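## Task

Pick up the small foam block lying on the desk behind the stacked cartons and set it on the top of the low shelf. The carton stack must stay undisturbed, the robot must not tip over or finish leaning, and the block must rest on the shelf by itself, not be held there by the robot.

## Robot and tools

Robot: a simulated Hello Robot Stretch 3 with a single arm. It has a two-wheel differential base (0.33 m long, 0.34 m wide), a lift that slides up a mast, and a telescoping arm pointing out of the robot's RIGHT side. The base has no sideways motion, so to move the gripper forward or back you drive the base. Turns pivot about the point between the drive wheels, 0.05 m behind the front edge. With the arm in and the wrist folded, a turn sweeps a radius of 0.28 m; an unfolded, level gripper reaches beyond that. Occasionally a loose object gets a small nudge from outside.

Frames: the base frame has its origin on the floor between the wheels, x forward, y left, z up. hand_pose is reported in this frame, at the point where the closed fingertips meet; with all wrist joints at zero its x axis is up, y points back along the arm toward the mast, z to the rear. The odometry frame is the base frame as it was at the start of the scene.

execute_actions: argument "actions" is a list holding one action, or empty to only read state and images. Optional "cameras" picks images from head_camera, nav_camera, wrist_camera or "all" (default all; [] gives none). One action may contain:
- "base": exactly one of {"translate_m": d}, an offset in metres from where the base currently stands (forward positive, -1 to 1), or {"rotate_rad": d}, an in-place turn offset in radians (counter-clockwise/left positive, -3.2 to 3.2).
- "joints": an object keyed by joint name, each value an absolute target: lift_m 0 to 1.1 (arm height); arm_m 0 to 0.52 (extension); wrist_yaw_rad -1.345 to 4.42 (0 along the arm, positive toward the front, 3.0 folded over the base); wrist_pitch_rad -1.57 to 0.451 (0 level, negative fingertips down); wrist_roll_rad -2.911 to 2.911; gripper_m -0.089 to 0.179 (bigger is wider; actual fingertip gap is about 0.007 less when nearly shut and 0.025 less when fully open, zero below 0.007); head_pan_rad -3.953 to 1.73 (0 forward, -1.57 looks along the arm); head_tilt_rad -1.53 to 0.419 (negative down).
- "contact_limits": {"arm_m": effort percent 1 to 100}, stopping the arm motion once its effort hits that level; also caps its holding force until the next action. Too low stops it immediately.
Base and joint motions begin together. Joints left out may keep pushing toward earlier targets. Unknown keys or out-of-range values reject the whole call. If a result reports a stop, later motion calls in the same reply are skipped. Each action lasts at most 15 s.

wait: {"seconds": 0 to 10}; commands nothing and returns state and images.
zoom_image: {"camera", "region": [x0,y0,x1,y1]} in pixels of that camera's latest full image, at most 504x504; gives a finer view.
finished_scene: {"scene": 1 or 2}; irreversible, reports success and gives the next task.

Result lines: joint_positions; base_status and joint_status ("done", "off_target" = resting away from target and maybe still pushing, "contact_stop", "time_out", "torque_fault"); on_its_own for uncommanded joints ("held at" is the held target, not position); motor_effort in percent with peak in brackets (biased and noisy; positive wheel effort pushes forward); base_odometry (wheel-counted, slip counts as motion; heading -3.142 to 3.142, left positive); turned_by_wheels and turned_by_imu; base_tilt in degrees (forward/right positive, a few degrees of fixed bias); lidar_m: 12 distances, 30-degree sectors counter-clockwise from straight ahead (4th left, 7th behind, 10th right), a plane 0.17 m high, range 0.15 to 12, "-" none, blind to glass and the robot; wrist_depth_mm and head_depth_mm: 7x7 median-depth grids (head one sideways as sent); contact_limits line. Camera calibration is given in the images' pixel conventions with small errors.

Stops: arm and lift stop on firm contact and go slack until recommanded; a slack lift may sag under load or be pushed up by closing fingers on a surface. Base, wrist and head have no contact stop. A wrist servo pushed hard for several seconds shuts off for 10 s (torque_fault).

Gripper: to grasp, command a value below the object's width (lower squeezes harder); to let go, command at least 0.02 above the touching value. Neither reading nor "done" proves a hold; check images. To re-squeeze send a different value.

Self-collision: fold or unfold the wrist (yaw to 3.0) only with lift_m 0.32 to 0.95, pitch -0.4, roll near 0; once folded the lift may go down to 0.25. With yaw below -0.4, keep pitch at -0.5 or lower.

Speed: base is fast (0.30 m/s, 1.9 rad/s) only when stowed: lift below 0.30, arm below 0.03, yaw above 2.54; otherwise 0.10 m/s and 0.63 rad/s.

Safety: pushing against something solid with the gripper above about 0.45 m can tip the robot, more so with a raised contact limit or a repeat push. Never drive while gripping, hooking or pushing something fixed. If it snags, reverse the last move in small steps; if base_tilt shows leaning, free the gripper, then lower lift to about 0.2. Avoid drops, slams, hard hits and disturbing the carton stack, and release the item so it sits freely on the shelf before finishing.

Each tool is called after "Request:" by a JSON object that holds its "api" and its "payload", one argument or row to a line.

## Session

Request:
{"api": "execute_actions", "payload": {
  "actions": [
    {"joints":{"head_pan_rad":-1.6,"head_tilt_rad":-0.6,"lift_m":0.25}}
  ]
}}

Scene clock: 3.27 s.
base_odometry: x=+0.000 y=+0.000 heading=+0.000 (m, m, rad; odometry frame)
turned_by_wheels: +0.000 (rad since the last result)
turned_by_imu: -0.001 (rad since the last result)
base_tilt: forward=-0.4 right=-0.5 (deg)
lidar_m: 2.21 1.56 1.62 2.07 2.46 2.45 0.89 0.74 0.74 2.18 1.94 1.96
head_depth_mm: 1747 1884 2056 2153 1776 1460 1217 / 1877 2027 2225 2320 1798 1461 1234 / 2012 2225 2460 2279 1792 1464 1231 / 2171 2379 2719 2306 1786 1452 1230 / 2391 2679 2966 2300 1802 1456 1226 / 2422 2595 2775 2313 1799 1447 1225 / 2199 2400 2593 2353 1805 1456 1229
base_status: not commanded
joint_positions: lift_m=+0.251 arm_m=+0.001 wrist_yaw_rad=+3.022 wrist_pitch_rad=-0.350 wrist_roll_rad=-0.011 gripper_m=+0.037 head_pan_rad=-1.593 head_tilt_rad=-0.592
joint_status: all done
motor_effort: left_wheel=+0(1) right_wheel=+0(1) lift_m=+14(28) arm_m=+0(0) wrist_yaw_rad=-1(0) wrist_pitch_rad=+6(5) wrist_roll_rad=+0(1) gripper_m=+1(0) head_pan_rad=-3(30) head_tilt_rad=-6(47) (%)
hand_pose: x=+0.0064 y=+0.0847 z=+0.2788 quat_wxyz=(+0.164, +0.698, +0.083, +0.692) (m; base frame)
wrist_depth_mm: - - - - - - - / - - - - - - - / - - - - - - - / 768 - 775 771 773 768 795 / 608 627 642 615 615 614 619 / 506 507 - 513 509 512 511 / 448 - - - 423 436 439
pictures: head_camera (sideways: a quarter turn clockwise sets it upright), nav_camera (sideways: a quarter turn counterclockwise sets it upright), wrist_camera
camera_calibration (this result's frames):
head_camera: T_world_to_cam=[[-0.00379335, 0.574683, -0.818367, 1.08707], [0.999736, 0.0207274, 0.00992135, -0.0146906], [0.0226642, -0.818114, -0.57461, 0.705471], [0, 0, 0, 1]] pos_world=[0.00282141, -0.0472599, 1.29514]
nav_camera: T_world_to_cam=[[-0.0459121, -0.594316, 0.80292, -1.00043], [-0.99789, 0.0642224, -0.0095237, 0.0694608], [-0.0459054, -0.801663, -0.596011, 0.730427], [0, 0, 0, 1]] pos_world=[0.0569129, -0.0134768, 1.23927]
wrist_camera: T_world_to_cam=[[0.989423, -0.145052, 0.00131233, 0.00184333], [-0.0688075, -0.477274, -0.876056, 0.32238], [0.1277, 0.8667, -0.482207, 0.219975], [0, 0, 0, 1]] pos_world=[-0.00773249, -0.0365217, 0.388494]
Images, in order (width x height): head_camera 896x504, nav_camera 672x504, wrist_camera 644x364.

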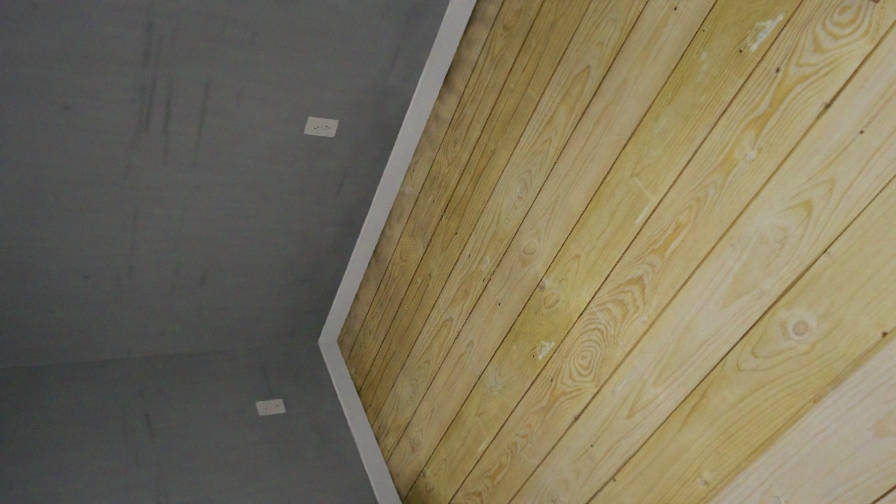

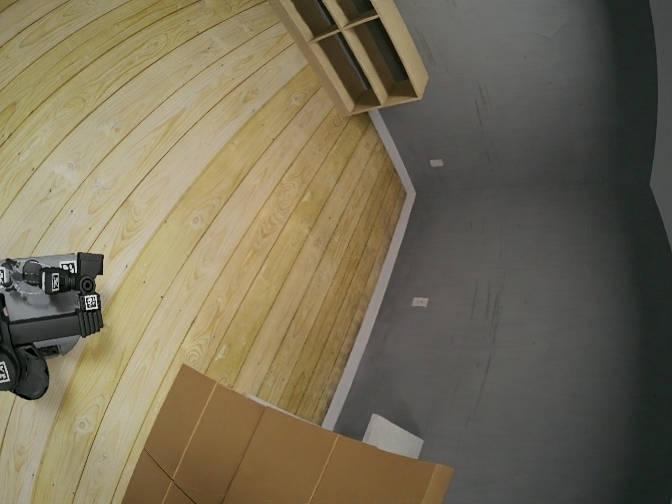

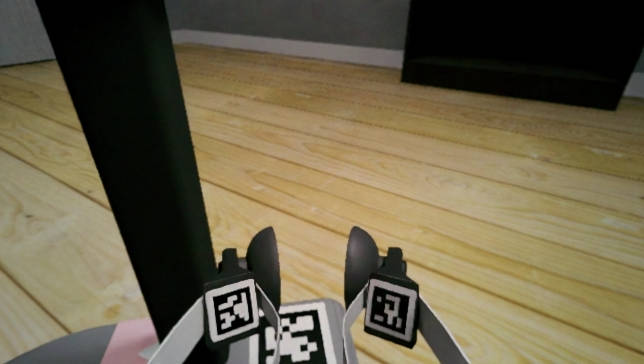

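Same layout, rotated about 45°.

Request:
{"api": "execute_actions", "payload": {
  "actions": [
    {"base":{"rotate_rad":-0.75},"joints":{"head_pan_rad":-1.9}}
  ],
  "cameras": ["head_camera","nav_camera"]
}}

Scene clock: 6.90 s.
base_odometry: x=+0.000 y=+0.000 heading=-0.750 (m, m, rad; odometry frame)
turned_by_wheels: -0.750 (rad since the last result)
turned_by_imu: -0.758 (rad since the last result)
base_tilt: forward=-0.3 right=-0.6 (deg)
lidar_m: 1.94 2.41 1.92 1.56 1.74 2.54 2.45 1.07 0.77 0.74 2.01 2.09
head_depth_mm: 1890 949 882 1007 1197 1375 1232 / 1829 950 846 961 1125 1345 1224 / 1766 949 811 919 1077 1267 1228 / 1725 942 780 881 1010 1195 1229 / 1662 944 755 850 962 1139 1232 / 1622 1694 723 812 922 1070 1208 / 1553 1646 700 796 1620 1443 1232
base_status: done
joint_positions: lift_m=+0.251 arm_m=+0.001 wrist_yaw_rad=+3.022 wrist_pitch_rad=-0.350 wrist_roll_rad=-0.011 gripper_m=+0.037 head_pan_rad=-1.893 head_tilt_rad=-0.593
joint_status: all done
motor_effort: left_wheel=+2(12) right_wheel=-1(6) lift_m=+14(14) arm_m=+0(0) wrist_yaw_rad=+0(0) wrist_pitch_rad=+6(6) wrist_roll_rad=+0(0) gripper_m=+0(0) head_pan_rad=-2(16) head_tilt_rad=-5(6) (%)
hand_pose: x=+0.0064 y=+0.0847 z=+0.2788 quat_wxyz=(+0.164, +0.698, +0.083, +0.692) (m; base frame)
wrist_depth_mm: - - - - - - - / - - - - - - - / - - - - - - - / 753 - 755 776 787 770 783 / 617 607 641 608 620 605 617 / 500 512 - 520 519 507 504 / 442 - - - 421 436 440
pictures: head_camera (sideways: a quarter turn clockwise sets it upright), nav_camera (sideways: a quarter turn counterclockwise sets it upright)
camera_calibration (this result's frames):
head_camera: T_world_to_cam=[[0.166566, 0.550766, -0.817871, 1.08538], [0.961139, -0.275887, 0.00995829, -0.0145032], [-0.220155, -0.787746, -0.575316, 0.70787], [0, 0, 0, 1]] pos_world=[-0.0110075, -0.0441704, 1.2951]
nav_camera: T_world_to_cam=[[-0.219851, -0.554807, 0.802405, -0.998699], [-0.934251, 0.35649, -0.00948723, 0.0690251], [-0.280786, -0.751734, -0.596704, 0.732761], [0, 0, 0, 1]] pos_world=[0.050671, -0.0278508, 1.23926]
Images, in order (width x height): head_camera 896x504, nav_camera 672x504.

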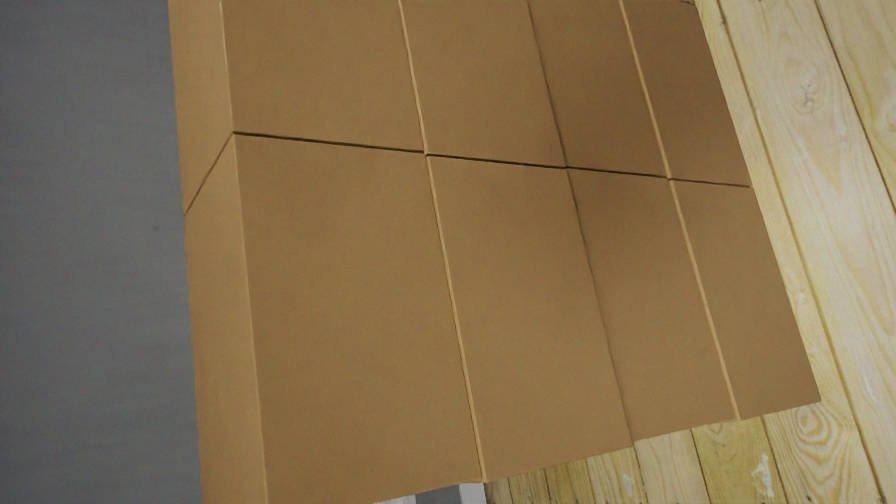

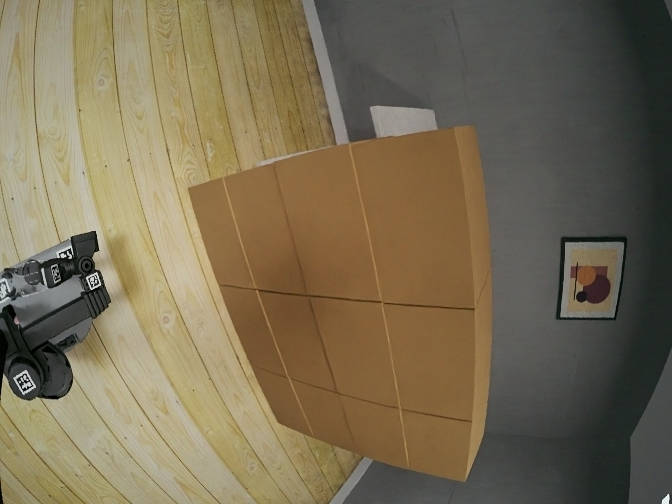

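Request:
{"api": "execute_actions", "payload": {
  "actions": [
    {"base":{"translate_m":0.5}}
  ],
  "cameras": []
}}

Request:
{"api": "execute_actions", "payload": {
  "actions": [
    {"base":{"rotate_rad":-1.56}}
  ],
  "cameras": []
}}

Request:
{"api": "execute_actions", "payload": {
  "actions": [
    {"base":{"translate_m":1.0},"joints":{"head_pan_rad":-1.25}}
  ],
  "cameras": ["head_camera","nav_camera"]
}}

Scene clock: 14.10 s.
base_odometry: x=+0.366 y=-0.341 heading=-0.750 (m, m, rad; odometry frame)
turned_by_wheels: +0.000 (rad since the last result)
turned_by_imu: -0.001 (rad since the last result)
base_tilt: forward=-0.2 right=-0.6 (deg)
lidar_m: 1.44 1.47 1.92 1.57 1.87 2.59 2.95 1.05 0.86 1.58 2.00 1.63
head_depth_mm: 1894 950 869 1004 1177 1398 1229 / 1803 946 874 966 1118 1324 1236 / 1739 1881 1076 1165 1299 1380 1228 / 1708 1871 1467 2092 1785 1456 1232 / 1653 1802 1965 2203 1788 1454 1230 / 1580 1757 1935 2138 1785 1457 1230 / 1566 1701 1885 2086 1791 1466 1228
base_status: done
joint_positions: lift_m=+0.251 arm_m=+0.001 wrist_yaw_rad=+3.022 wrist_pitch_rad=-0.350 wrist_roll_rad=-0.011 gripper_m=+0.037 head_pan_rad=-1.893 head_tilt_rad=-0.593
joint_status: not commanded
motor_effort: left_wheel=+2(12) right_wheel=-1(6) lift_m=+14(14) arm_m=+0(0) wrist_yaw_rad=+0(0) wrist_pitch_rad=+5(5) wrist_roll_rad=+0(0) gripper_m=+0(0) head_pan_rad=-2(2) head_tilt_rad=-5(5) (%)
hand_pose: x=+0.0064 y=+0.0847 z=+0.2788 quat_wxyz=(+0.164, +0.698, +0.083, +0.692) (m; base frame)
wrist_depth_mm: - - - - - - - / - - - - - - - / - - - - - - - / 770 - 774 770 794 770 789 / 621 610 639 620 618 621 610 / 515 513 - 514 518 508 510 / 449 - - - 420 440 441
pictures: none
No camera images: the call's "cameras" was empty. Leave "cameras" out to get every camera's image.

Scene clock: 16.27 s.
base_odometry: x=+0.366 y=-0.341 heading=-2.310 (m, m, rad; odometry frame)
turned_by_wheels: -1.560 (rad since the last result)
turned_by_imu: -1.572 (rad since the last result)
base_tilt: forward=-0.3 right=-0.7 (deg)
lidar_m: 1.94 2.01 1.63 1.44 1.47 1.91 1.57 1.86 2.64 2.95 1.03 0.85
head_depth_mm: 2709 2914 2947 2331 1779 1448 1240 / 2774 3051 3208 2335 1782 1460 1232 / 2654 2951 3147 2321 1793 1461 1233 / 2572 2868 3059 2343 1793 1449 1221 / 2537 2751 2967 2316 1779 1467 1229 / 2476 2676 2920 2311 1768 1467 1234 / 2419 2601 2852 2304 1786 1466 1236
base_status: done
joint_positions: lift_m=+0.251 arm_m=+0.001 wrist_yaw_rad=+3.022 wrist_pitch_rad=-0.350 wrist_roll_rad=-0.011 gripper_m=+0.037 head_pan_rad=-1.893 head_tilt_rad=-0.593
joint_status: not commanded
motor_effort: left_wheel=+2(11) right_wheel=-1(7) lift_m=+14(15) arm_m=-1(0) wrist_yaw_rad=+0(0) wrist_pitch_rad=+6(6) wrist_roll_rad=+0(0) gripper_m=-1(1) head_pan_rad=-2(2) head_tilt_rad=-5(5) (%)
hand_pose: x=+0.0064 y=+0.0847 z=+0.2788 quat_wxyz=(+0.164, +0.698, +0.083, +0.692) (m; base frame)
wrist_depth_mm: - - - - - - - / - - - - - - - / - - - - - - - / 763 - 779 775 785 769 799 / 603 614 640 610 618 612 622 / 504 506 - 513 518 503 507 / 452 - - - 425 439 435
pictures: none
No camera images: the call's "cameras" was empty. Leave "cameras" out to get every camera's image.

Scene clock: 21.20 s.
base_odometry: x=-0.308 y=-1.080 heading=-2.310 (m, m, rad; odometry frame)
turned_by_wheels: +0.000 (rad since the last result)
turned_by_imu: +0.000 (rad since the last result)
base_tilt: forward=-0.3 right=-0.5 (deg)
lidar_m: 0.93 0.97 1.33 1.44 1.89 2.61 2.57 2.75 0.46 0.44 0.66 0.64
head_depth_mm: 2369 2564 620 455 512 578 681 / 2465 2700 1559 2131 1732 638 748 / 2551 2793 1464 1029 851 1458 1233 / 2321 2527 1461 1035 795 662 1211 / 1816 1931 1470 1036 793 648 1172 / 1508 1595 1471 1031 792 647 1150 / 1291 1359 1379 1023 791 661 1145
base_status: done
joint_positions: lift_m=+0.251 arm_m=+0.001 wrist_yaw_rad=+3.022 wrist_pitch_rad=-0.350 wrist_roll_rad=-0.011 gripper_m=+0.037 head_pan_rad=-1.257 head_tilt_rad=-0.593
joint_status: all done
motor_effort: left_wheel=+2(12) right_wheel=+0(5) lift_m=+14(15) arm_m=+0(0) wrist_yaw_rad=+0(0) wrist_pitch_rad=+6(6) wrist_roll_rad=+0(0) gripper_m=+1(0) head_pan_rad=+2(25) head_tilt_rad=-5(5) (%)
hand_pose: x=+0.0064 y=+0.0847 z=+0.2788 quat_wxyz=(+0.164, +0.698, +0.083, +0.692) (m; base frame)
wrist_depth_mm: - - - - - - 946 / - - - - - - 970 / - - - - - - 941 / 766 - 764 791 787 774 774 / 607 604 643 605 609 621 617 / 508 511 - 513 514 513 515 / 443 - - - 418 429 434
pictures: head_camera (sideways: a quarter turn clockwise sets it upright), nav_camera (sideways: a quarter turn counterclockwise sets it upright)
camera_calibration (this result's frames):
head_camera: T_world_to_cam=[[-0.193173, 0.542091, -0.817815, 1.0875], [0.937086, 0.348957, 0.00996243, -0.0143619], [0.290783, -0.764438, -0.575395, 0.704856], [0, 0, 0, 1]] pos_world=[0.0185738, -0.045695, 1.29509]
nav_camera: T_world_to_cam=[[0.152707, -0.576991, 0.802348, -1.0009], [-0.963332, -0.268143, -0.00948314, 0.0691972], [0.220616, -0.771479, -0.596782, 0.729804], [0, 0, 0, 1]] pos_world=[0.0584974, 0.00407497, 1.23926]
Images, in order (width x height): head_camera 896x504, nav_camera 672x504.

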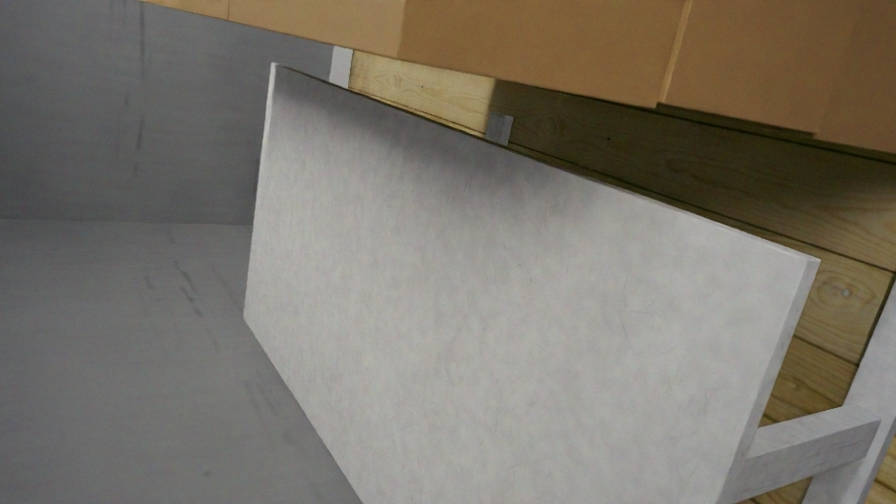

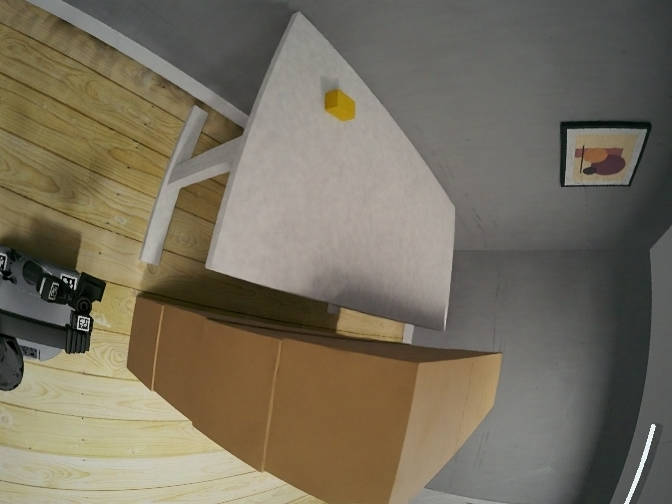

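Request:
{"api": "execute_actions", "payload": {
  "actions": [
    {"base":{"translate_m":0.35},"joints":{"lift_m":0.9,"wrist_pitch_rad":-0.4}}
  ],
  "cameras": []
}}

Request:
{"api": "execute_actions", "payload": {
  "actions": [
    {"joints":{"wrist_yaw_rad":0,"gripper_m":0.16}}
  ],
  "cameras": []
}}

Request:
{"api": "execute_actions", "payload": {
  "actions": [
    {"base":{"translate_m":0.3}}
  ],
  "cameras": ["wrist_camera","nav_camera"]
}}

Scene clock: 31.93 s.
base_odometry: x=-0.543 y=-1.339 heading=-2.310 (m, m, rad; odometry frame)
turned_by_wheels: +0.000 (rad since the last result)
turned_by_imu: -0.002 (rad since the last result)
base_tilt: forward=-0.3 right=-0.5 (deg)
lidar_m: 0.58 0.60 0.83 1.82 1.70 2.26 2.92 0.63 0.56 0.46 0.46 0.60
head_depth_mm: 2426 2621 1471 1033 798 649 - / 2481 2743 1470 1031 791 655 - / 1926 2232 1461 1026 793 665 - / 1419 1555 1456 1027 794 648 819 / 1115 1208 1288 1032 768 646 1194 / 925 987 1051 1026 792 647 1233 / 789 832 879 926 793 683 1141
base_status: done
joint_positions: lift_m=+0.899 arm_m=+0.001 wrist_yaw_rad=+3.022 wrist_pitch_rad=-0.413 wrist_roll_rad=-0.011 gripper_m=+0.037 head_pan_rad=-1.257 head_tilt_rad=-0.593
joint_status: all done
motor_effort: left_wheel=+2(11) right_wheel=+0(5) lift_m=+55(57) arm_m=+0(0) wrist_yaw_rad=+0(0) wrist_pitch_rad=+5(6) wrist_roll_rad=+0(0) gripper_m=+1(0) head_pan_rad=+3(3) head_tilt_rad=-5(5) (%)
hand_pose: x=+0.0055 y=+0.0774 z=+0.9132 quat_wxyz=(+0.186, +0.695, +0.105, +0.686) (m; base frame)
wrist_depth_mm: - - - - - 831 613 / - - - - - 859 613 / - - - - - 873 624 / - - - - - 879 631 / - - - - - 872 655 / - - - - - 913 640 / - - - - - 941 655
pictures: none
No camera images: the call's "cameras" was empty. Leave "cameras" out to get every camera's image.

Scene clock: 34.43 s.
base_odometry: x=-0.543 y=-1.339 heading=-2.310 (m, m, rad; odometry frame)
turned_by_wheels: +0.000 (rad since the last result)
turned_by_imu: -0.001 (rad since the last result)
base_tilt: forward=-0.3 right=-0.5 (deg)
lidar_m: 0.58 0.60 0.83 1.82 1.69 2.26 2.91 0.63 0.56 0.45 0.46 0.60
head_depth_mm: 2432 2600 1461 1032 794 - - / 2461 2736 1472 1030 793 664 565 / 1935 2207 1473 1026 794 637 583 / 1421 1555 1476 1028 793 646 830 / 1119 1208 1304 1033 769 646 1201 / 925 987 1052 1029 790 646 1234 / 788 831 881 926 794 681 1141
base_status: not commanded
joint_positions: lift_m=+0.899 arm_m=+0.001 wrist_yaw_rad=+0.003 wrist_pitch_rad=-0.413 wrist_roll_rad=-0.011 gripper_m=+0.160 head_pan_rad=-1.257 head_tilt_rad=-0.593
joint_status: all done
motor_effort: left_wheel=+2(1) right_wheel=+0(0) lift_m=+54(55) arm_m=+0(0) wrist_yaw_rad=-3(3) wrist_pitch_rad=+5(5) wrist_roll_rad=+0(0) gripper_m=+0(91) head_pan_rad=+2(2) head_tilt_rad=-5(5) (%)
hand_pose: x=-0.0209 y=-0.3711 z=+0.9132 quat_wxyz=(+0.696, +0.147, -0.688, -0.143) (m; base frame)
wrist_depth_mm: 775 - - - - 530 362 / 763 - - - 977 529 365 / 707 714 723 720 782 544 363 / 556 559 551 562 592 547 362 / 413 458 459 455 462 519 373 / 383 383 381 386 386 385 370 / - 325 333 331 334 325 345
pictures: none
No camera images: the call's "cameras" was empty. Leave "cameras" out to get every camera's image.

Scene clock: 38.60 s.
base_odometry: x=-0.745 y=-1.560 heading=-2.310 (m, m, rad; odometry frame)
turned_by_wheels: +0.000 (rad since the last result)
turned_by_imu: -0.001 (rad since the last result)
base_tilt: forward=-0.4 right=-0.5 (deg)
lidar_m: 0.28 0.29 0.40 1.12 1.89 2.04 3.25 0.78 0.46 0.46 0.39 0.29
head_depth_mm: 2396 2588 1467 1030 791 - - / 1391 1750 1466 1033 768 663 572 / 897 1032 1208 1029 792 638 586 / 655 724 810 914 793 646 1152 / 519 561 610 671 734 647 912 / 428 457 489 527 568 617 685 / 367 385 409 434 463 497 537
base_status: done
joint_positions: lift_m=+0.899 arm_m=+0.001 wrist_yaw_rad=+0.003 wrist_pitch_rad=-0.413 wrist_roll_rad=-0.011 gripper_m=+0.160 head_pan_rad=-1.257 head_tilt_rad=-0.593
joint_status: not commanded
motor_effort: left_wheel=+1(7) right_wheel=-1(4) lift_m=+54(55) arm_m=+0(0) wrist_yaw_rad=-2(2) wrist_pitch_rad=+5(5) wrist_roll_rad=+0(0) gripper_m=+1(0) head_pan_rad=+3(2) head_tilt_rad=-5(5) (%)
hand_pose: x=-0.0209 y=-0.3711 z=+0.9132 quat_wxyz=(+0.696, +0.147, -0.688, -0.143) (m; base frame)
wrist_depth_mm: 400 586 - - - - 713 / 394 590 918 - - - 731 / 398 571 716 739 722 751 692 / 392 541 557 551 568 562 569 / 393 468 435 442 455 458 452 / 369 382 387 381 389 386 387 / - 324 332 331 336 327 340
pictures: nav_camera (sideways: a quarter turn counterclockwise sets it upright), wrist_camera
camera_calibration (this result's frames):
nav_camera: T_world_to_cam=[[0.152765, -0.576976, 0.802348, -1.0009], [-0.963305, -0.268241, -0.00948315, 0.069197], [0.220694, -0.771457, -0.596781, 0.729803], [0, 0, 0, 1]] pos_world=[0.058497, 0.00408025, 1.23926]
wrist_camera: T_world_to_cam=[[-0.99972, 0.023475, 0.00294257, -0.0186267], [0.0100916, 0.535612, -0.844404, 1.00736], [-0.0213984, -0.844138, -0.535699, 0.335217], [0, 0, 0, 1]] pos_world=[-0.0216142, -0.256146, 1.03025]
Images, in order (width x height): nav_camera 672x504, wrist_camera 644x364.

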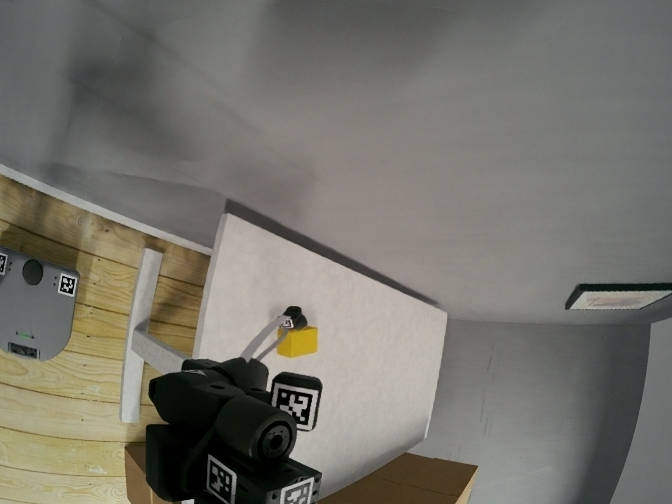

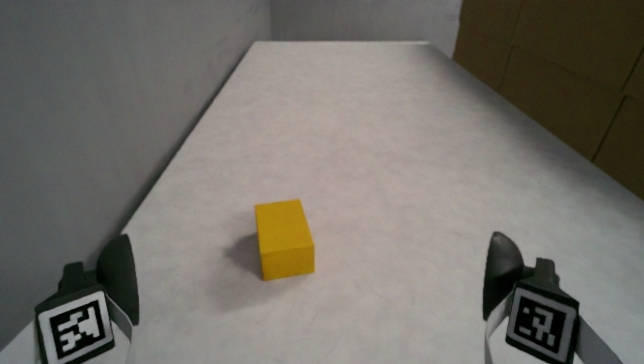

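Request:
{"api": "execute_actions", "payload": {
  "actions": [
    {"base":{"translate_m":-0.025},"joints":{"wrist_yaw_rad":0.25,"arm_m":0.22,"lift_m":0.82}}
  ],
  "cameras": ["wrist_camera"]
}}

Request:
{"api": "execute_actions", "payload": {
  "actions": [
    {"joints":{"lift_m":0.735}}
  ],
  "cameras": ["wrist_camera"]
}}

Scene clock: 45.00 s.
base_odometry: x=-0.729 y=-1.542 heading=-2.310 (m, m, rad; odometry frame)
turned_by_wheels: +0.000 (rad since the last result)
turned_by_imu: -0.001 (rad since the last result)
base_tilt: forward=-0.3 right=-0.5 (deg)
lidar_m: 0.30 0.32 0.44 1.22 1.89 2.03 3.21 0.76 0.46 0.45 0.43 0.31
head_depth_mm: 2384 2625 1458 1027 - 614 546 / 1528 1924 1465 1033 822 648 559 / 980 1128 1294 1027 773 648 586 / 719 793 888 971 792 648 1153 / 570 614 670 735 774 645 1001 / 470 500 536 576 626 660 749 / 402 423 447 475 508 545 588
base_status: done
joint_positions: lift_m=+0.821 arm_m=+0.220 wrist_yaw_rad=+0.248 wrist_pitch_rad=-0.413 wrist_roll_rad=-0.011 gripper_m=+0.160 head_pan_rad=-1.257 head_tilt_rad=-0.593
joint_status: all done
motor_effort: left_wheel=+1(4) right_wheel=+0(5) lift_m=+14(49) arm_m=+3(3) wrist_yaw_rad=+2(3) wrist_pitch_rad=+5(5) wrist_roll_rad=+0(0) gripper_m=+0(0) head_pan_rad=+2(3) head_tilt_rad=-5(5) (%)
hand_pose: x=+0.0338 y=-0.5828 z=+0.8344 quat_wxyz=(+0.709, +0.230, -0.665, -0.057) (m; base frame)
wrist_depth_mm: 299 387 584 - - - - / 303 396 607 754 775 785 779 / 307 413 539 549 543 549 554 / 313 401 407 423 417 421 427 / 320 350 338 343 339 347 342 / 309 288 286 286 291 287 293 / - 243 241 199 250 243 258
pictures: wrist_camera
camera_calibration (this result's frames):
wrist_camera: T_world_to_cam=[[-0.975427, -0.220305, 0.00295849, -0.10166], [-0.120567, 0.522492, -0.844077, 1.05018], [0.184408, -0.823692, -0.536214, 0.120911], [0, 0, 0, 1]] pos_world=[0.00515867, -0.471515, 0.951569]
Images, in order (width x height): wrist_camera 644x364.

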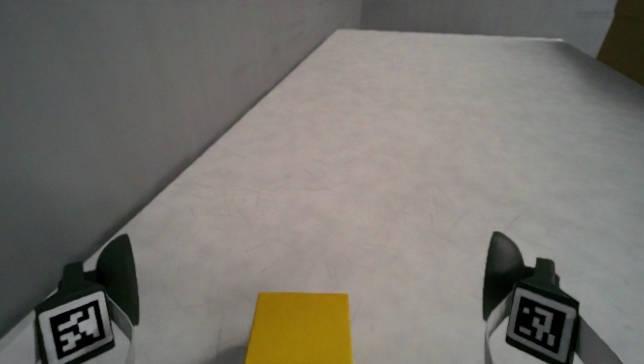

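Scene clock: 46.60 s.
base_odometry: x=-0.729 y=-1.542 heading=-2.310 (m, m, rad; odometry frame)
turned_by_wheels: +0.000 (rad since the last result)
turned_by_imu: +0.000 (rad since the last result)
base_tilt: forward=-0.5 right=-0.6 (deg)
lidar_m: 0.30 0.32 0.44 1.22 1.89 2.02 3.20 0.75 0.46 0.45 0.43 0.32
head_depth_mm: 2394 2637 1469 1034 825 - 545 / 1529 1925 1471 1024 819 632 559 / 978 1121 1291 1027 811 646 584 / 721 797 886 973 795 646 1148 / 570 613 668 734 776 646 1005 / 471 501 536 577 624 658 749 / 401 423 447 475 508 543 587
base_status: not commanded
joint_positions: lift_m=+0.736 arm_m=+0.220 wrist_yaw_rad=+0.248 wrist_pitch_rad=-0.413 wrist_roll_rad=-0.011 gripper_m=+0.160 head_pan_rad=-1.257 head_tilt_rad=-0.593
joint_status: all done
motor_effort: left_wheel=+1(2) right_wheel=+0(1) lift_m=+14(14) arm_m=+3(2) wrist_yaw_rad=+1(1) wrist_pitch_rad=+5(5) wrist_roll_rad=+0(0) gripper_m=+0(0) head_pan_rad=+2(2) head_tilt_rad=-5(5) (%)
hand_pose: x=+0.0338 y=-0.5828 z=+0.7494 quat_wxyz=(+0.709, +0.230, -0.665, -0.057) (m; base frame)
wrist_depth_mm: 298 386 596 835 863 865 886 / 302 401 497 484 490 496 507 / 310 355 342 343 346 347 346 / 275 262 264 263 265 266 268 / 213 215 162 149 216 217 216 / 187 181 129 126 182 182 182 / - 155 109 109 159 153 163
pictures: wrist_camera
camera_calibration (this result's frames):
wrist_camera: T_world_to_cam=[[-0.975427, -0.220305, 0.00295863, -0.101409], [-0.120568, 0.522492, -0.844077, 0.978431], [0.184408, -0.823692, -0.536214, 0.0753277], [0, 0, 0, 1]] pos_world=[0.00515867, -0.471517, 0.866563]
Images, in order (width x height): wrist_camera 644x364.

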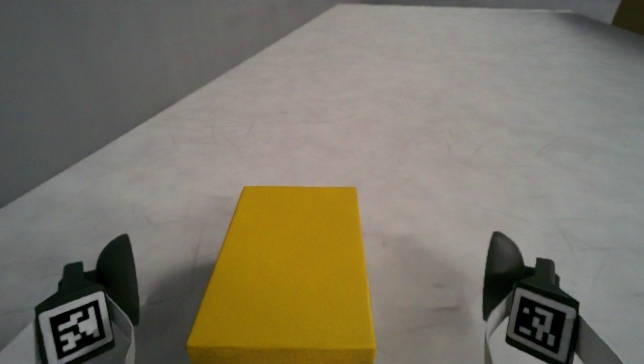

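Request:
{"api": "execute_actions", "payload": {
  "actions": [
    {"joints":{"gripper_m":0.02}}
  ],
  "cameras": []
}}

Request:
{"api": "execute_actions", "payload": {
  "actions": [
    {"joints":{"lift_m":0.82}}
  ],
  "cameras": []
}}

Request:
{"api": "execute_actions", "payload": {
  "actions": [
    {"base":{"translate_m":-0.3},"joints":{"arm_m":0.002}}
  ],
  "cameras": []
}}

Request:
{"api": "execute_actions", "payload": {
  "actions": [
    {"joints":{"wrist_yaw_rad":3.0}}
  ],
  "cameras": ["wrist_camera"]
}}

Request:
{"api": "execute_actions", "payload": {
  "actions": [
    {"base":{"translate_m":-0.4},"joints":{"lift_m":0.28}}
  ],
  "cameras": []
}}

Request:
{"api": "execute_actions", "payload": {
  "actions": [
    {"base":{"translate_m":-1.0}}
  ],
  "cameras": []
}}

Request:
{"api": "execute_actions", "payload": {
  "actions": [
    {"base":{"rotate_rad":1.56}}
  ],
  "cameras": []
}}

Request:
{"api": "execute_actions", "payload": {
  "actions": [
    {"base":{"translate_m":0.75}}
  ],
  "cameras": []
}}

Request:
{"api": "execute_actions", "payload": {
  "actions": [
    {"base":{"rotate_rad":1.56}}
  ],
  "cameras": []
}}

Request:
{"api": "execute_actions", "payload": {
  "actions": [
    {"joints":{"lift_m":0.8}}
  ],
  "cameras": []
}}

Request:
{"api": "execute_actions", "payload": {
  "actions": [
    {"joints":{"wrist_yaw_rad":0,"arm_m":0.25}}
  ],
  "cameras": ["wrist_camera","nav_camera"]
}}

Scene clock: 60.30 s.
base_odometry: x=-0.729 y=-1.542 heading=-2.310 (m, m, rad; odometry frame)
turned_by_wheels: +0.000 (rad since the last result)
turned_by_imu: -0.001 (rad since the last result)
base_tilt: forward=-0.3 right=-0.6 (deg)
lidar_m: 0.30 0.32 0.44 1.22 1.89 2.03 3.20 0.76 0.46 0.45 0.43 0.31
head_depth_mm: 2404 2619 1471 1028 819 - 547 / 1543 1933 1466 1031 819 631 560 / 975 1121 1294 1032 793 647 584 / 720 795 892 972 797 646 1151 / 569 612 669 733 777 647 997 / 471 501 535 578 625 659 751 / 401 422 447 476 508 545 588
base_status: not commanded
joint_positions: lift_m=+0.736 arm_m=+0.220 wrist_yaw_rad=+0.250 wrist_pitch_rad=-0.413 wrist_roll_rad=-0.011 gripper_m=+0.021 head_pan_rad=-1.257 head_tilt_rad=-0.593
joint_status: all done
motor_effort: left_wheel=+2(2) right_wheel=-1(1) lift_m=+14(14) arm_m=+3(3) wrist_yaw_rad=+0(1) wrist_pitch_rad=+5(5) wrist_roll_rad=+0(0) gripper_m=-23(99) head_pan_rad=+2(2) head_tilt_rad=-5(5) (%)
hand_pose: x=+0.0342 y=-0.5827 z=+0.7494 quat_wxyz=(+0.709, +0.231, -0.664, -0.057) (m; base frame)
wrist_depth_mm: 298 388 586 844 867 854 865 / 302 400 490 491 494 489 500 / 307 357 344 342 347 344 345 / 275 264 265 266 268 268 268 / 213 215 181 149 224 216 218 / 181 181 126 126 126 183 183 / 157 155 113 113 119 157 158
pictures: none
No camera images: the call's "cameras" was empty. Leave "cameras" out to get every camera's image.

Scene clock: 61.90 s.
base_odometry: x=-0.729 y=-1.542 heading=-2.310 (m, m, rad; odometry frame)
turned_by_wheels: +0.000 (rad since the last result)
turned_by_imu: +0.000 (rad since the last result)
base_tilt: forward=-0.3 right=-0.6 (deg)
lidar_m: 0.30 0.32 0.44 1.23 1.89 2.02 3.22 0.76 0.46 0.45 0.43 0.31
head_depth_mm: 2388 2647 1468 1030 - 616 547 / 1536 1915 1457 1027 724 645 560 / 979 1124 1292 1032 793 647 585 / 720 796 882 973 793 646 1152 / 570 613 669 736 776 646 1005 / 471 501 537 576 623 656 753 / 401 422 448 474 508 544 589
base_status: not commanded
joint_positions: lift_m=+0.819 arm_m=+0.220 wrist_yaw_rad=+0.250 wrist_pitch_rad=-0.416 wrist_roll_rad=-0.011 gripper_m=+0.024 head_pan_rad=-1.257 head_tilt_rad=-0.593
joint_status: all done
motor_effort: left_wheel=+2(2) right_wheel=-1(1) lift_m=+55(58) arm_m=+3(3) wrist_yaw_rad=+0(0) wrist_pitch_rad=+6(6) wrist_roll_rad=+0(0) gripper_m=-21(21) head_pan_rad=+2(3) head_tilt_rad=-5(5) (%)
hand_pose: x=+0.0341 y=-0.5824 z=+0.8325 quat_wxyz=(+0.709, +0.232, -0.664, -0.057) (m; base frame)
wrist_depth_mm: 297 393 590 - - - - / 299 401 624 737 758 752 785 / 306 409 529 533 540 552 541 / 311 397 411 412 415 417 418 / 319 341 318 154 345 339 340 / 296 283 128 127 127 286 286 / 246 244 113 112 117 247 247
pictures: none
No camera images: the call's "cameras" was empty. Leave "cameras" out to get every camera's image.

Scene clock: 66.40 s.
base_odometry: x=-0.527 y=-1.320 heading=-2.310 (m, m, rad; odometry frame)
turned_by_wheels: +0.000 (rad since the last result)
turned_by_imu: -0.001 (rad since the last result)
base_tilt: forward=-0.3 right=-0.6 (deg)
lidar_m: 0.60 0.63 0.87 1.82 1.62 2.24 2.89 0.63 0.54 1.23 0.46 0.63
head_depth_mm: 2392 2591 1466 1033 792 656 547 / 2500 2703 1478 1029 795 585 - / 2014 2305 1469 1027 797 647 571 / 1475 1643 1469 1025 793 647 842 / 1167 1261 1310 1031 793 645 1210 / 970 1034 1099 1030 793 647 1231 / 826 866 919 947 792 684 1165
base_status: done
joint_positions: lift_m=+0.819 arm_m=+0.002 wrist_yaw_rad=+0.250 wrist_pitch_rad=-0.416 wrist_roll_rad=-0.011 gripper_m=+0.024 head_pan_rad=-1.257 head_tilt_rad=-0.593
joint_status: all done
motor_effort: left_wheel=+2(3) right_wheel=-1(5) lift_m=+55(55) arm_m=-3(3) wrist_yaw_rad=+0(0) wrist_pitch_rad=+6(6) wrist_roll_rad=+0(0) gripper_m=-21(20) head_pan_rad=+1(3) head_tilt_rad=-5(5) (%)
hand_pose: x=+0.0341 y=-0.3649 z=+0.8325 quat_wxyz=(+0.709, +0.232, -0.664, -0.057) (m; base frame)
wrist_depth_mm: 587 771 - - - - 556 / 595 726 768 738 757 800 542 / 538 526 527 537 529 570 541 / 413 412 418 413 416 419 504 / 336 337 319 154 355 341 420 / 283 285 127 127 127 286 298 / 245 248 112 112 117 247 249
pictures: none
No camera images: the call's "cameras" was empty. Leave "cameras" out to get every camera's image.

Scene clock: 68.77 s.
base_odometry: x=-0.527 y=-1.320 heading=-2.310 (m, m, rad; odometry frame)
turned_by_wheels: +0.000 (rad since the last result)
turned_by_imu: -0.001 (rad since the last result)
base_tilt: forward=-0.3 right=-0.5 (deg)
lidar_m: 0.61 0.63 0.86 1.82 1.62 2.24 2.89 0.63 0.54 1.23 0.46 0.63
head_depth_mm: 2395 2623 1469 1033 794 648 547 / 2503 2710 1465 1029 794 648 559 / 2024 2344 1479 1033 794 646 573 / 1477 1624 1477 1031 796 648 844 / 1172 1257 1321 1034 794 644 1200 / 965 1034 1099 1029 793 647 1225 / 826 869 920 951 795 684 1162
base_status: not commanded
joint_positions: lift_m=+0.819 arm_m=+0.002 wrist_yaw_rad=+2.997 wrist_pitch_rad=-0.416 wrist_roll_rad=-0.011 gripper_m=+0.024 head_pan_rad=-1.257 head_tilt_rad=-0.593
joint_status: all done
motor_effort: left_wheel=+2(2) right_wheel=+0(1) lift_m=+55(55) arm_m=-2(3) wrist_yaw_rad=+3(3) wrist_pitch_rad=+6(6) wrist_roll_rad=+0(0) gripper_m=-21(21) head_pan_rad=+2(3) head_tilt_rad=-5(5) (%)
hand_pose: x=+0.0111 y=+0.0751 z=+0.8325 quat_wxyz=(+0.195, +0.697, +0.097, +0.684) (m; base frame)
wrist_depth_mm: - - - - - 831 623 / - - - - - 864 637 / - - - - - 880 626 / - - - - - 883 644 / - - 167 153 - 903 654 / - - 127 128 127 920 667 / - - 112 112 117 872 679
pictures: wrist_camera
camera_calibration (this result's frames):
wrist_camera: T_world_to_cam=[[0.985455, -0.169912, 0.00303332, -0.0044636], [-0.0889515, -0.530945, -0.842725, 0.779686], [0.144799, 0.830197, -0.538336, 0.543928], [0, 0, 0, 1]] pos_world=[-0.00500746, -0.0383547, 0.94989]
Images, in order (width x height): wrist_camera 644x364.

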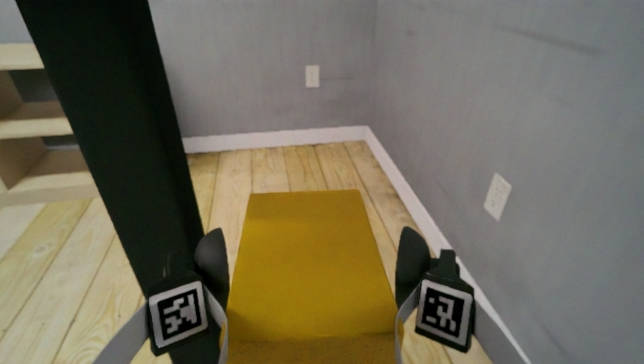

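Scene clock: 74.50 s.
base_odometry: x=-0.257 y=-1.024 heading=-2.309 (m, m, rad; odometry frame)
turned_by_wheels: +0.000 (rad since the last result)
turned_by_imu: -0.002 (rad since the last result)
base_tilt: forward=-0.4 right=-0.6 (deg)
lidar_m: 1.01 1.05 1.44 1.44 1.90 2.61 2.49 2.68 0.46 0.44 1.42 0.70
head_depth_mm: 2398 945 547 451 510 579 679 / 2499 2702 547 472 535 611 736 / 2573 2812 1463 987 588 681 799 / 2472 2752 1468 1028 848 1447 1239 / 1980 2053 1457 1022 793 661 1226 / 1643 1740 1468 1028 791 645 1223 / 1385 1450 1443 1029 793 664 1139
base_status: done
joint_positions: lift_m=+0.281 arm_m=+0.002 wrist_yaw_rad=+2.997 wrist_pitch_rad=-0.416 wrist_roll_rad=-0.011 gripper_m=+0.024 head_pan_rad=-1.257 head_tilt_rad=-0.593
joint_status: all done
motor_effort: left_wheel=+1(3) right_wheel=+0(5) lift_m=+14(46) arm_m=-2(2) wrist_yaw_rad=+2(2) wrist_pitch_rad=+6(6) wrist_roll_rad=+0(0) gripper_m=-21(21) head_pan_rad=+2(3) head_tilt_rad=-5(5) (%)
hand_pose: x=+0.0110 y=+0.0751 z=+0.2937 quat_wxyz=(+0.195, +0.697, +0.097, +0.684) (m; base frame)
wrist_depth_mm: - - - - - - - / - - - - - - - / 936 - 954 956 957 938 905 / 730 - 742 716 734 738 741 / 604 585 167 154 628 612 601 / 513 509 127 128 128 515 513 / 454 - 112 113 117 442 441
pictures: none
No camera images: the call's "cameras" was empty. Leave "cameras" out to get every camera's image.

Scene clock: 79.43 s.
base_odometry: x=+0.416 y=-0.285 heading=-2.309 (m, m, rad; odometry frame)
turned_by_wheels: +0.000 (rad since the last result)
turned_by_imu: -0.003 (rad since the last result)
base_tilt: forward=-0.2 right=-0.7 (deg)
lidar_m: 2.01 2.09 1.67 1.45 1.90 1.83 1.50 1.80 2.54 2.94 1.14 0.92
head_depth_mm: 2394 2562 2843 2296 1786 1460 1228 / 2461 2718 2921 2306 1779 1455 1231 / 2542 2785 2997 2293 1802 1455 1226 / 2659 2894 3073 2307 1785 1452 1231 / 2699 1706 1855 2014 1785 1469 1231 / 2787 1396 1479 1606 1687 1454 1238 / 2823 1197 1238 1324 1416 1417 1232
base_status: done
joint_positions: lift_m=+0.281 arm_m=+0.002 wrist_yaw_rad=+2.998 wrist_pitch_rad=-0.416 wrist_roll_rad=-0.011 gripper_m=+0.024 head_pan_rad=-1.257 head_tilt_rad=-0.593
joint_status: not commanded
motor_effort: left_wheel=+2(9) right_wheel=+0(6) lift_m=+14(14) arm_m=-2(2) wrist_yaw_rad=+2(2) wrist_pitch_rad=+6(6) wrist_roll_rad=+0(0) gripper_m=-21(20) head_pan_rad=+2(2) head_tilt_rad=-5(5) (%)
hand_pose: x=+0.0109 y=+0.0751 z=+0.2937 quat_wxyz=(+0.195, +0.697, +0.097, +0.684) (m; base frame)
wrist_depth_mm: - - - - - - - / - - - - - - - / 950 - 966 937 962 953 961 / 727 - 749 729 752 734 733 / 608 591 168 154 627 605 603 / 500 506 127 127 127 516 512 / 458 - 112 112 117 438 443
pictures: none
No camera images: the call's "cameras" was empty. Leave "cameras" out to get every camera's image.

Scene clock: 81.73 s.
base_odometry: x=+0.416 y=-0.285 heading=-0.749 (m, m, rad; odometry frame)
turned_by_wheels: +1.560 (rad since the last result)
turned_by_imu: +1.571 (rad since the last result)
base_tilt: forward=-0.4 right=-0.6 (deg)
lidar_m: 1.45 1.89 1.85 1.49 1.79 2.47 2.95 1.16 0.92 1.61 2.07 1.67
head_depth_mm: 1619 1754 1961 2144 1790 1459 1236 / 1669 1844 2031 2197 1805 1454 1232 / 1710 1889 2100 2243 1797 1444 1232 / 1784 1947 2178 2339 1779 1456 1228 / 1831 2010 2287 2321 1795 1454 1229 / 1884 2103 2375 2300 1807 1462 1235 / 1948 2164 2459 2322 1789 1454 1225
base_status: done
joint_positions: lift_m=+0.281 arm_m=+0.002 wrist_yaw_rad=+2.998 wrist_pitch_rad=-0.416 wrist_roll_rad=-0.011 gripper_m=+0.024 head_pan_rad=-1.257 head_tilt_rad=-0.593
joint_status: not commanded
motor_effort: left_wheel=-1(8) right_wheel=+2(10) lift_m=+14(14) arm_m=-2(2) wrist_yaw_rad=+2(2) wrist_pitch_rad=+6(6) wrist_roll_rad=+0(0) gripper_m=-21(21) head_pan_rad=+2(3) head_tilt_rad=-5(5) (%)
hand_pose: x=+0.0109 y=+0.0751 z=+0.2937 quat_wxyz=(+0.195, +0.697, +0.097, +0.684) (m; base frame)
wrist_depth_mm: - - - - - - - / - - - - - - - / 932 - 971 938 936 948 953 / 729 - 732 763 735 740 733 / 588 575 167 153 617 598 613 / 506 506 128 127 127 508 502 / 449 - 111 112 117 445 441
pictures: none
No camera images: the call's "cameras" was empty. Leave "cameras" out to get every camera's image.

Scene clock: 86.03 s.
base_odometry: x=+0.965 y=-0.796 heading=-0.750 (m, m, rad; odometry frame)
turned_by_wheels: +0.000 (rad since the last result)
turned_by_imu: +0.000 (rad since the last result)
base_tilt: forward=-0.4 right=-0.6 (deg)
lidar_m: 0.86 0.75 1.51 1.78 1.84 2.32 3.70 1.43 1.93 1.99 1.09 0.71
head_depth_mm: 1608 1746 1921 2115 1783 1457 1237 / 1671 1810 2011 2155 1799 1459 1232 / 1715 1851 2083 2210 1787 1445 1233 / 1755 1938 2172 2304 1788 1449 1235 / 1836 2034 2252 2312 1781 1470 1230 / 1797 1923 2040 2127 1798 1453 1230 / 1537 1624 1707 1717 1312 1376 1233
base_status: done
joint_positions: lift_m=+0.281 arm_m=+0.002 wrist_yaw_rad=+2.998 wrist_pitch_rad=-0.416 wrist_roll_rad=-0.011 gripper_m=+0.024 head_pan_rad=-1.257 head_tilt_rad=-0.593
joint_status: not commanded
motor_effort: left_wheel=-1(8) right_wheel=+2(8) lift_m=+14(14) arm_m=-2(2) wrist_yaw_rad=+1(1) wrist_pitch_rad=+6(6) wrist_roll_rad=+0(0) gripper_m=-21(22) head_pan_rad=+3(3) head_tilt_rad=-5(6) (%)
hand_pose: x=+0.0109 y=+0.0751 z=+0.2937 quat_wxyz=(+0.195, +0.697, +0.097, +0.684) (m; base frame)
wrist_depth_mm: - - - - - - - / - - - - - - - / 952 - 937 958 960 946 952 / 751 - 740 750 743 739 752 / 592 584 167 154 619 600 601 / 510 502 127 127 127 517 512 / 453 - 112 112 117 442 433
pictures: none
No camera images: the call's "cameras" was empty. Leave "cameras" out to get every camera's image.

Scene clock: 88.33 s.
base_odometry: x=+0.965 y=-0.796 heading=+0.810 (m, m, rad; odometry frame)
turned_by_wheels: +1.560 (rad since the last result)
turned_by_imu: +1.570 (rad since the last result)
base_tilt: forward=-0.3 right=-0.5 (deg)
lidar_m: 1.78 1.79 2.32 3.69 1.45 1.94 1.99 1.08 0.72 0.80 0.75 1.48
head_depth_mm: 853 932 1035 1134 947 1042 1149 / 882 965 1062 1155 946 1097 1178 / 898 990 1104 1183 976 1132 1208 / 928 1024 1148 1219 1009 1162 1212 / 957 1061 1190 1341 1051 1240 1230 / 986 1090 1236 1420 1637 1463 1228 / 1019 1132 1284 1481 1692 1458 1233
base_status: done
joint_positions: lift_m=+0.281 arm_m=+0.002 wrist_yaw_rad=+2.998 wrist_pitch_rad=-0.416 wrist_roll_rad=-0.011 gripper_m=+0.024 head_pan_rad=-1.257 head_tilt_rad=-0.593
joint_status: not commanded
motor_effort: left_wheel=+0(9) right_wheel=+2(9) lift_m=+14(15) arm_m=-2(3) wrist_yaw_rad=+2(2) wrist_pitch_rad=+6(6) wrist_roll_rad=+0(0) gripper_m=-21(20) head_pan_rad=+3(2) head_tilt_rad=-5(5) (%)
hand_pose: x=+0.0109 y=+0.0751 z=+0.2937 quat_wxyz=(+0.195, +0.697, +0.097, +0.684) (m; base frame)
wrist_depth_mm: - - - - - - - / - - - - - - - / 917 - 974 944 974 971 970 / 737 - 728 733 712 742 748 / 593 593 167 154 613 607 603 / 496 507 127 127 128 511 516 / 447 - 112 112 117 442 446
pictures: none
No camera images: the call's "cameras" was empty. Leave "cameras" out to get every camera's image.

Scene clock: 93.90 s.
base_odometry: x=+0.965 y=-0.796 heading=+0.810 (m, m, rad; odometry frame)
turned_by_wheels: +0.000 (rad since the last result)
turned_by_imu: -0.001 (rad since the last result)
base_tilt: forward=-0.3 right=-0.5 (deg)
lidar_m: 1.78 1.79 2.32 3.70 1.45 1.93 2.00 1.09 0.71 0.81 0.75 1.48
head_depth_mm: 858 934 1029 1127 947 1044 1151 / 880 959 1060 1150 950 1104 1186 / 900 988 1104 1188 980 1129 1206 / 928 1028 1148 1223 1011 1159 1206 / 954 1062 1180 1329 1051 1237 1229 / 980 1099 1236 1411 1628 1448 1229 / 1016 1133 1284 1470 1693 1440 1234
base_status: not commanded
joint_positions: lift_m=+0.799 arm_m=+0.002 wrist_yaw_rad=+2.998 wrist_pitch_rad=-0.416 wrist_roll_rad=-0.011 gripper_m=+0.024 head_pan_rad=-1.257 head_tilt_rad=-0.593
joint_status: all done
motor_effort: left_wheel=-1(1) right_wheel=+2(2) lift_m=+55(58) arm_m=-2(2) wrist_yaw_rad=+2(2) wrist_pitch_rad=+6(6) wrist_roll_rad=+0(0) gripper_m=-20(20) head_pan_rad=+2(2) head_tilt_rad=-5(5) (%)
hand_pose: x=+0.0109 y=+0.0751 z=+0.8123 quat_wxyz=(+0.195, +0.697, +0.097, +0.684) (m; base frame)
wrist_depth_mm: - - - - - - - / - - - - - - - / - - - - - - - / - - - - - - - / - - 167 154 - - - / - - 127 127 127 - - / 982 - 112 113 117 - -
pictures: none
No camera images: the call's "cameras" was empty. Leave "cameras" out to get every camera's image.

Scene clock: 96.97 s.
base_odometry: x=+0.965 y=-0.796 heading=+0.810 (m, m, rad; odometry frame)
turned_by_wheels: +0.000 (rad since the last result)
turned_by_imu: -0.001 (rad since the last result)
base_tilt: forward=-0.2 right=-0.6 (deg)
lidar_m: 1.78 1.79 2.32 3.70 1.44 1.94 1.99 1.08 0.71 0.80 0.75 1.47
head_depth_mm: 851 935 1037 1126 - 1030 1154 / 875 962 1067 1148 951 1091 1180 / 907 991 1102 1178 980 1124 1207 / 936 1023 1148 1228 1008 1161 1202 / 961 1058 1191 1333 1049 1224 1227 / 982 1095 1235 1403 1620 1452 1224 / 1024 1136 1273 1483 1674 1450 1225
base_status: not commanded
joint_positions: lift_m=+0.799 arm_m=+0.250 wrist_yaw_rad=+0.003 wrist_pitch_rad=-0.416 wrist_roll_rad=-0.011 gripper_m=+0.024 head_pan_rad=-1.257 head_tilt_rad=-0.593
joint_status: all done
motor_effort: left_wheel=-1(2) right_wheel=+2(2) lift_m=+55(55) arm_m=+3(3) wrist_yaw_rad=-2(5) wrist_pitch_rad=+7(7) wrist_roll_rad=+0(0) gripper_m=-21(21) head_pan_rad=+2(2) head_tilt_rad=-5(5) (%)
hand_pose: x=-0.0209 y=-0.6193 z=+0.8123 quat_wxyz=(+0.696, +0.148, -0.688, -0.145) (m; base frame)
wrist_depth_mm: 515 515 520 525 534 547 559 / 544 555 564 559 588 589 603 / 582 592 610 621 635 651 654 / 625 565 566 570 573 579 581 / 466 464 439 153 481 468 471 / 392 389 127 127 128 399 398 / 342 340 112 112 118 342 345
pictures: nav_camera (sideways: a quarter turn counterclockwise sets it upright), wrist_camera
camera_calibration (this result's frames):
nav_camera: T_world_to_cam=[[0.152876, -0.576952, 0.802343, -1.00089], [-0.963255, -0.268422, -0.00948284, 0.0691963], [0.220838, -0.771411, -0.596787, 0.72981], [0, 0, 0, 1]] pos_world=[0.0584961, 0.00409058, 1.23926]
wrist_camera: T_world_to_cam=[[-0.999719, 0.0235013, 0.003049, -0.0125854], [0.0100966, 0.538788, -0.842381, 1.05542], [-0.0214398, -0.842113, -0.538874, 0.0755472], [0, 0, 0, 1]] pos_world=[-0.0216183, -0.504732, 0.929812]
Images, in order (width x height): nav_camera 672x504, wrist_camera 644x364.

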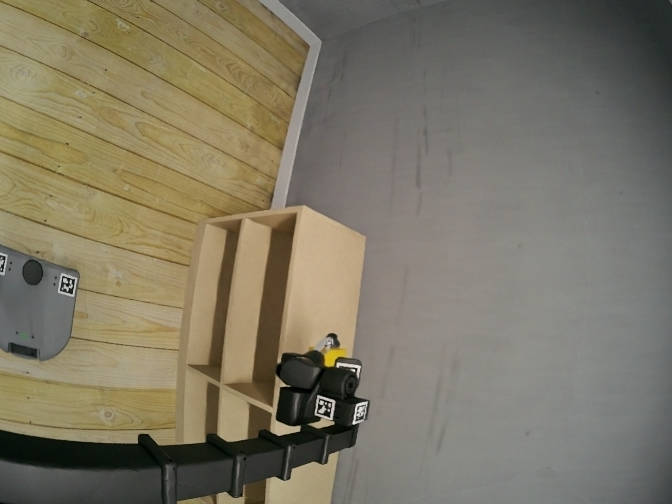

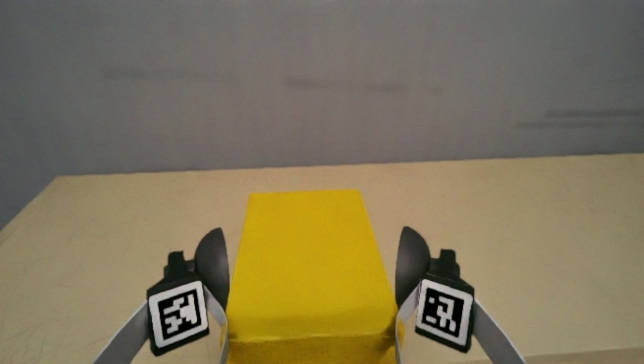

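Request:
{"api": "execute_actions", "payload": {
  "actions": [
    {"joints":{"arm_m":0.45,"lift_m":0.7}}
  ],
  "cameras": []
}}

Request:
{"api": "execute_actions", "payload": {
  "actions": [
    {"joints":{"lift_m":0.63}}
  ],
  "cameras": []
}}

Request:
{"api": "execute_actions", "payload": {
  "actions": [
    {"joints":{"gripper_m":0.15}}
  ],
  "cameras": []
}}

Request:
{"api": "execute_actions", "payload": {
  "actions": [
    {"joints":{"lift_m":0.72}}
  ],
  "cameras": ["wrist_camera"]
}}

Request:
{"api": "finished_scene", "payload": {
  "scene": 2
}}

Scene clock: 104.93 s.
base_odometry: x=+0.965 y=-0.796 heading=+0.810 (m, m, rad; odometry frame)
turned_by_wheels: +0.000 (rad since the last result)
turned_by_imu: -0.001 (rad since the last result)
base_tilt: forward=-0.3 right=-0.4 (deg)
lidar_m: 1.78 1.79 2.32 3.71 1.44 1.94 2.00 1.08 0.72 0.80 0.75 1.48
head_depth_mm: 853 934 1027 1129 892 1045 1158 / 877 960 1064 1159 942 1098 1181 / 897 987 1095 1176 979 1134 1206 / 925 1029 1142 1226 1012 1162 1210 / 959 1056 1188 1328 1047 1236 1229 / 983 1095 1237 1403 1629 1451 1235 / 1020 1131 1289 1469 1679 1450 1226
base_status: not commanded
joint_positions: lift_m=+0.701 arm_m=+0.450 wrist_yaw_rad=+0.002 wrist_pitch_rad=-0.417 wrist_roll_rad=-0.011 gripper_m=+0.024 head_pan_rad=-1.257 head_tilt_rad=-0.593
joint_status: all done
motor_effort: left_wheel=-1(1) right_wheel=+2(2) lift_m=+14(48) arm_m=+3(6) wrist_yaw_rad=-1(2) wrist_pitch_rad=+6(6) wrist_roll_rad=+0(0) gripper_m=-21(20) head_pan_rad=+2(2) head_tilt_rad=-5(5) (%)
hand_pose: x=-0.0211 y=-0.8193 z=+0.7137 quat_wxyz=(+0.696, +0.148, -0.688, -0.145) (m; base frame)
wrist_depth_mm: 328 336 341 342 350 352 366 / 354 361 367 370 382 385 399 / 385 397 402 408 421 421 431 / 413 413 419 398 399 399 399 / 318 323 303 153 335 323 329 / 270 272 127 128 127 275 274 / 233 235 113 112 117 239 239
pictures: none
No camera images: the call's "cameras" was empty. Leave "cameras" out to get every camera's image.

Scene clock: 106.40 s.
base_odometry: x=+0.965 y=-0.796 heading=+0.810 (m, m, rad; odometry frame)
turned_by_wheels: +0.000 (rad since the last result)
turned_by_imu: +0.000 (rad since the last result)
base_tilt: forward=-0.3 right=-0.6 (deg)
lidar_m: 1.78 1.79 2.32 3.71 1.45 1.94 2.00 1.09 0.71 0.80 0.75 1.48
head_depth_mm: 853 933 1029 1134 - 1060 1151 / 872 962 1061 1152 949 1101 1179 / 900 992 1107 1177 976 1132 1199 / 927 1021 1136 1227 1009 1159 1207 / 955 1059 1190 1331 1051 1237 1231 / 987 1095 1234 1406 1638 1459 1230 / 1018 1139 1293 1464 1692 1454 1234
base_status: not commanded
joint_positions: lift_m=+0.631 arm_m=+0.450 wrist_yaw_rad=+0.002 wrist_pitch_rad=-0.417 wrist_roll_rad=-0.011 gripper_m=+0.024 head_pan_rad=-1.257 head_tilt_rad=-0.593
joint_status: all done
motor_effort: left_wheel=-1(1) right_wheel=+2(2) lift_m=+14(15) arm_m=+3(3) wrist_yaw_rad=-1(2) wrist_pitch_rad=+6(7) wrist_roll_rad=+0(0) gripper_m=-22(21) head_pan_rad=+2(2) head_tilt_rad=-5(5) (%)
hand_pose: x=-0.0211 y=-0.8193 z=+0.6437 quat_wxyz=(+0.696, +0.148, -0.688, -0.145) (m; base frame)
wrist_depth_mm: 330 330 338 344 347 355 363 / 353 363 366 373 380 390 401 / 373 382 346 350 350 352 354 / 268 268 269 269 272 273 272 / 217 219 204 152 228 221 221 / 185 185 127 126 127 187 187 / 161 158 112 112 117 162 161
pictures: none
No camera images: the call's "cameras" was empty. Leave "cameras" out to get every camera's image.

Scene clock: 108.17 s.
base_odometry: x=+0.965 y=-0.796 heading=+0.810 (m, m, rad; odometry frame)
turned_by_wheels: +0.000 (rad since the last result)
turned_by_imu: +0.000 (rad since the last result)
base_tilt: forward=-0.4 right=-0.6 (deg)
lidar_m: 1.79 1.79 2.33 3.70 1.45 1.94 1.99 1.09 0.72 0.80 0.75 1.48
head_depth_mm: 849 932 1031 1137 - 1055 1158 / 876 961 1069 1151 943 1096 1182 / 897 996 1111 1179 986 1124 1196 / 931 1029 1140 1222 1015 1162 1214 / 957 1057 1186 1341 1047 1241 1226 / 990 1089 1234 1413 1631 1455 1232 / 1017 1133 1278 1477 1683 1462 1240
base_status: not commanded
joint_positions: lift_m=+0.631 arm_m=+0.450 wrist_yaw_rad=+0.002 wrist_pitch_rad=-0.417 wrist_roll_rad=-0.011 gripper_m=+0.150 head_pan_rad=-1.257 head_tilt_rad=-0.593
joint_status: all done
motor_effort: left_wheel=-1(1) right_wheel=+2(2) lift_m=+14(14) arm_m=+3(3) wrist_yaw_rad=-2(1) wrist_pitch_rad=+7(6) wrist_roll_rad=-1(0) gripper_m=+1(91) head_pan_rad=+2(2) head_tilt_rad=-5(5) (%)
hand_pose: x=-0.0211 y=-0.8193 z=+0.6437 quat_wxyz=(+0.696, +0.148, -0.688, -0.145) (m; base frame)
wrist_depth_mm: 332 335 337 339 348 357 361 / 354 356 367 372 381 385 396 / 369 382 351 349 349 353 352 / 269 269 271 270 271 271 271 / 220 219 212 155 222 223 221 / 186 192 174 131 181 193 188 / - 156 119 114 152 158 165
pictures: none
No camera images: the call's "cameras" was empty. Leave "cameras" out to get every camera's image.

Scene clock: 109.83 s.
base_odometry: x=+0.965 y=-0.796 heading=+0.810 (m, m, rad; odometry frame)
turned_by_wheels: +0.000 (rad since the last result)
turned_by_imu: +0.000 (rad since the last result)
base_tilt: forward=-0.3 right=-0.5 (deg)
lidar_m: 1.78 1.80 2.32 3.71 1.45 1.94 1.99 1.09 0.72 0.80 0.75 1.48
head_depth_mm: 852 929 1033 1130 891 1048 1153 / 876 961 1061 1163 943 1093 1176 / 895 989 1101 1179 978 1131 1206 / 928 1021 1147 1227 1014 1167 1207 / 960 1053 1180 1333 1049 1231 1230 / 984 1095 1233 1405 1620 1455 1223 / 1014 1136 1278 1476 1677 1447 1226
base_status: not commanded
joint_positions: lift_m=+0.719 arm_m=+0.450 wrist_yaw_rad=+0.002 wrist_pitch_rad=-0.417 wrist_roll_rad=-0.011 gripper_m=+0.150 head_pan_rad=-1.257 head_tilt_rad=-0.593
joint_status: all done
motor_effort: left_wheel=-2(1) right_wheel=+2(2) lift_m=+55(58) arm_m=+3(3) wrist_yaw_rad=-1(1) wrist_pitch_rad=+6(6) wrist_roll_rad=+0(0) gripper_m=+0(0) head_pan_rad=+2(2) head_tilt_rad=-5(5) (%)
hand_pose: x=-0.0211 y=-0.8193 z=+0.7323 quat_wxyz=(+0.696, +0.148, -0.688, -0.145) (m; base frame)
wrist_depth_mm: 328 331 334 342 351 354 364 / 355 361 366 371 380 391 393 / 384 393 396 408 409 424 434 / 418 425 425 439 441 448 432 / 348 349 349 350 353 350 353 / 293 303 295 296 295 305 300 / - 247 254 208 256 251 260
pictures: wrist_camera
camera_calibration (this result's frames):
wrist_camera: T_world_to_cam=[[-0.999697, 0.0244369, 0.00305197, -0.00708672], [0.0106009, 0.538875, -0.842319, 1.09581], [-0.0222283, -0.842031, -0.538971, -0.135869], [0, 0, 0, 1]] pos_world=[-0.0217213, -0.704738, 0.849815]
Images, in order (width x height): wrist_camera 644x364.

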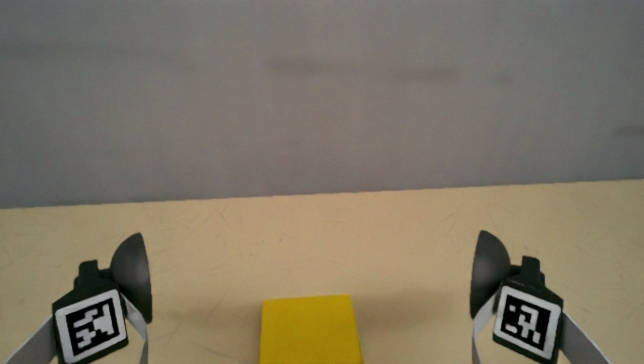

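The scene is finished: the task was done.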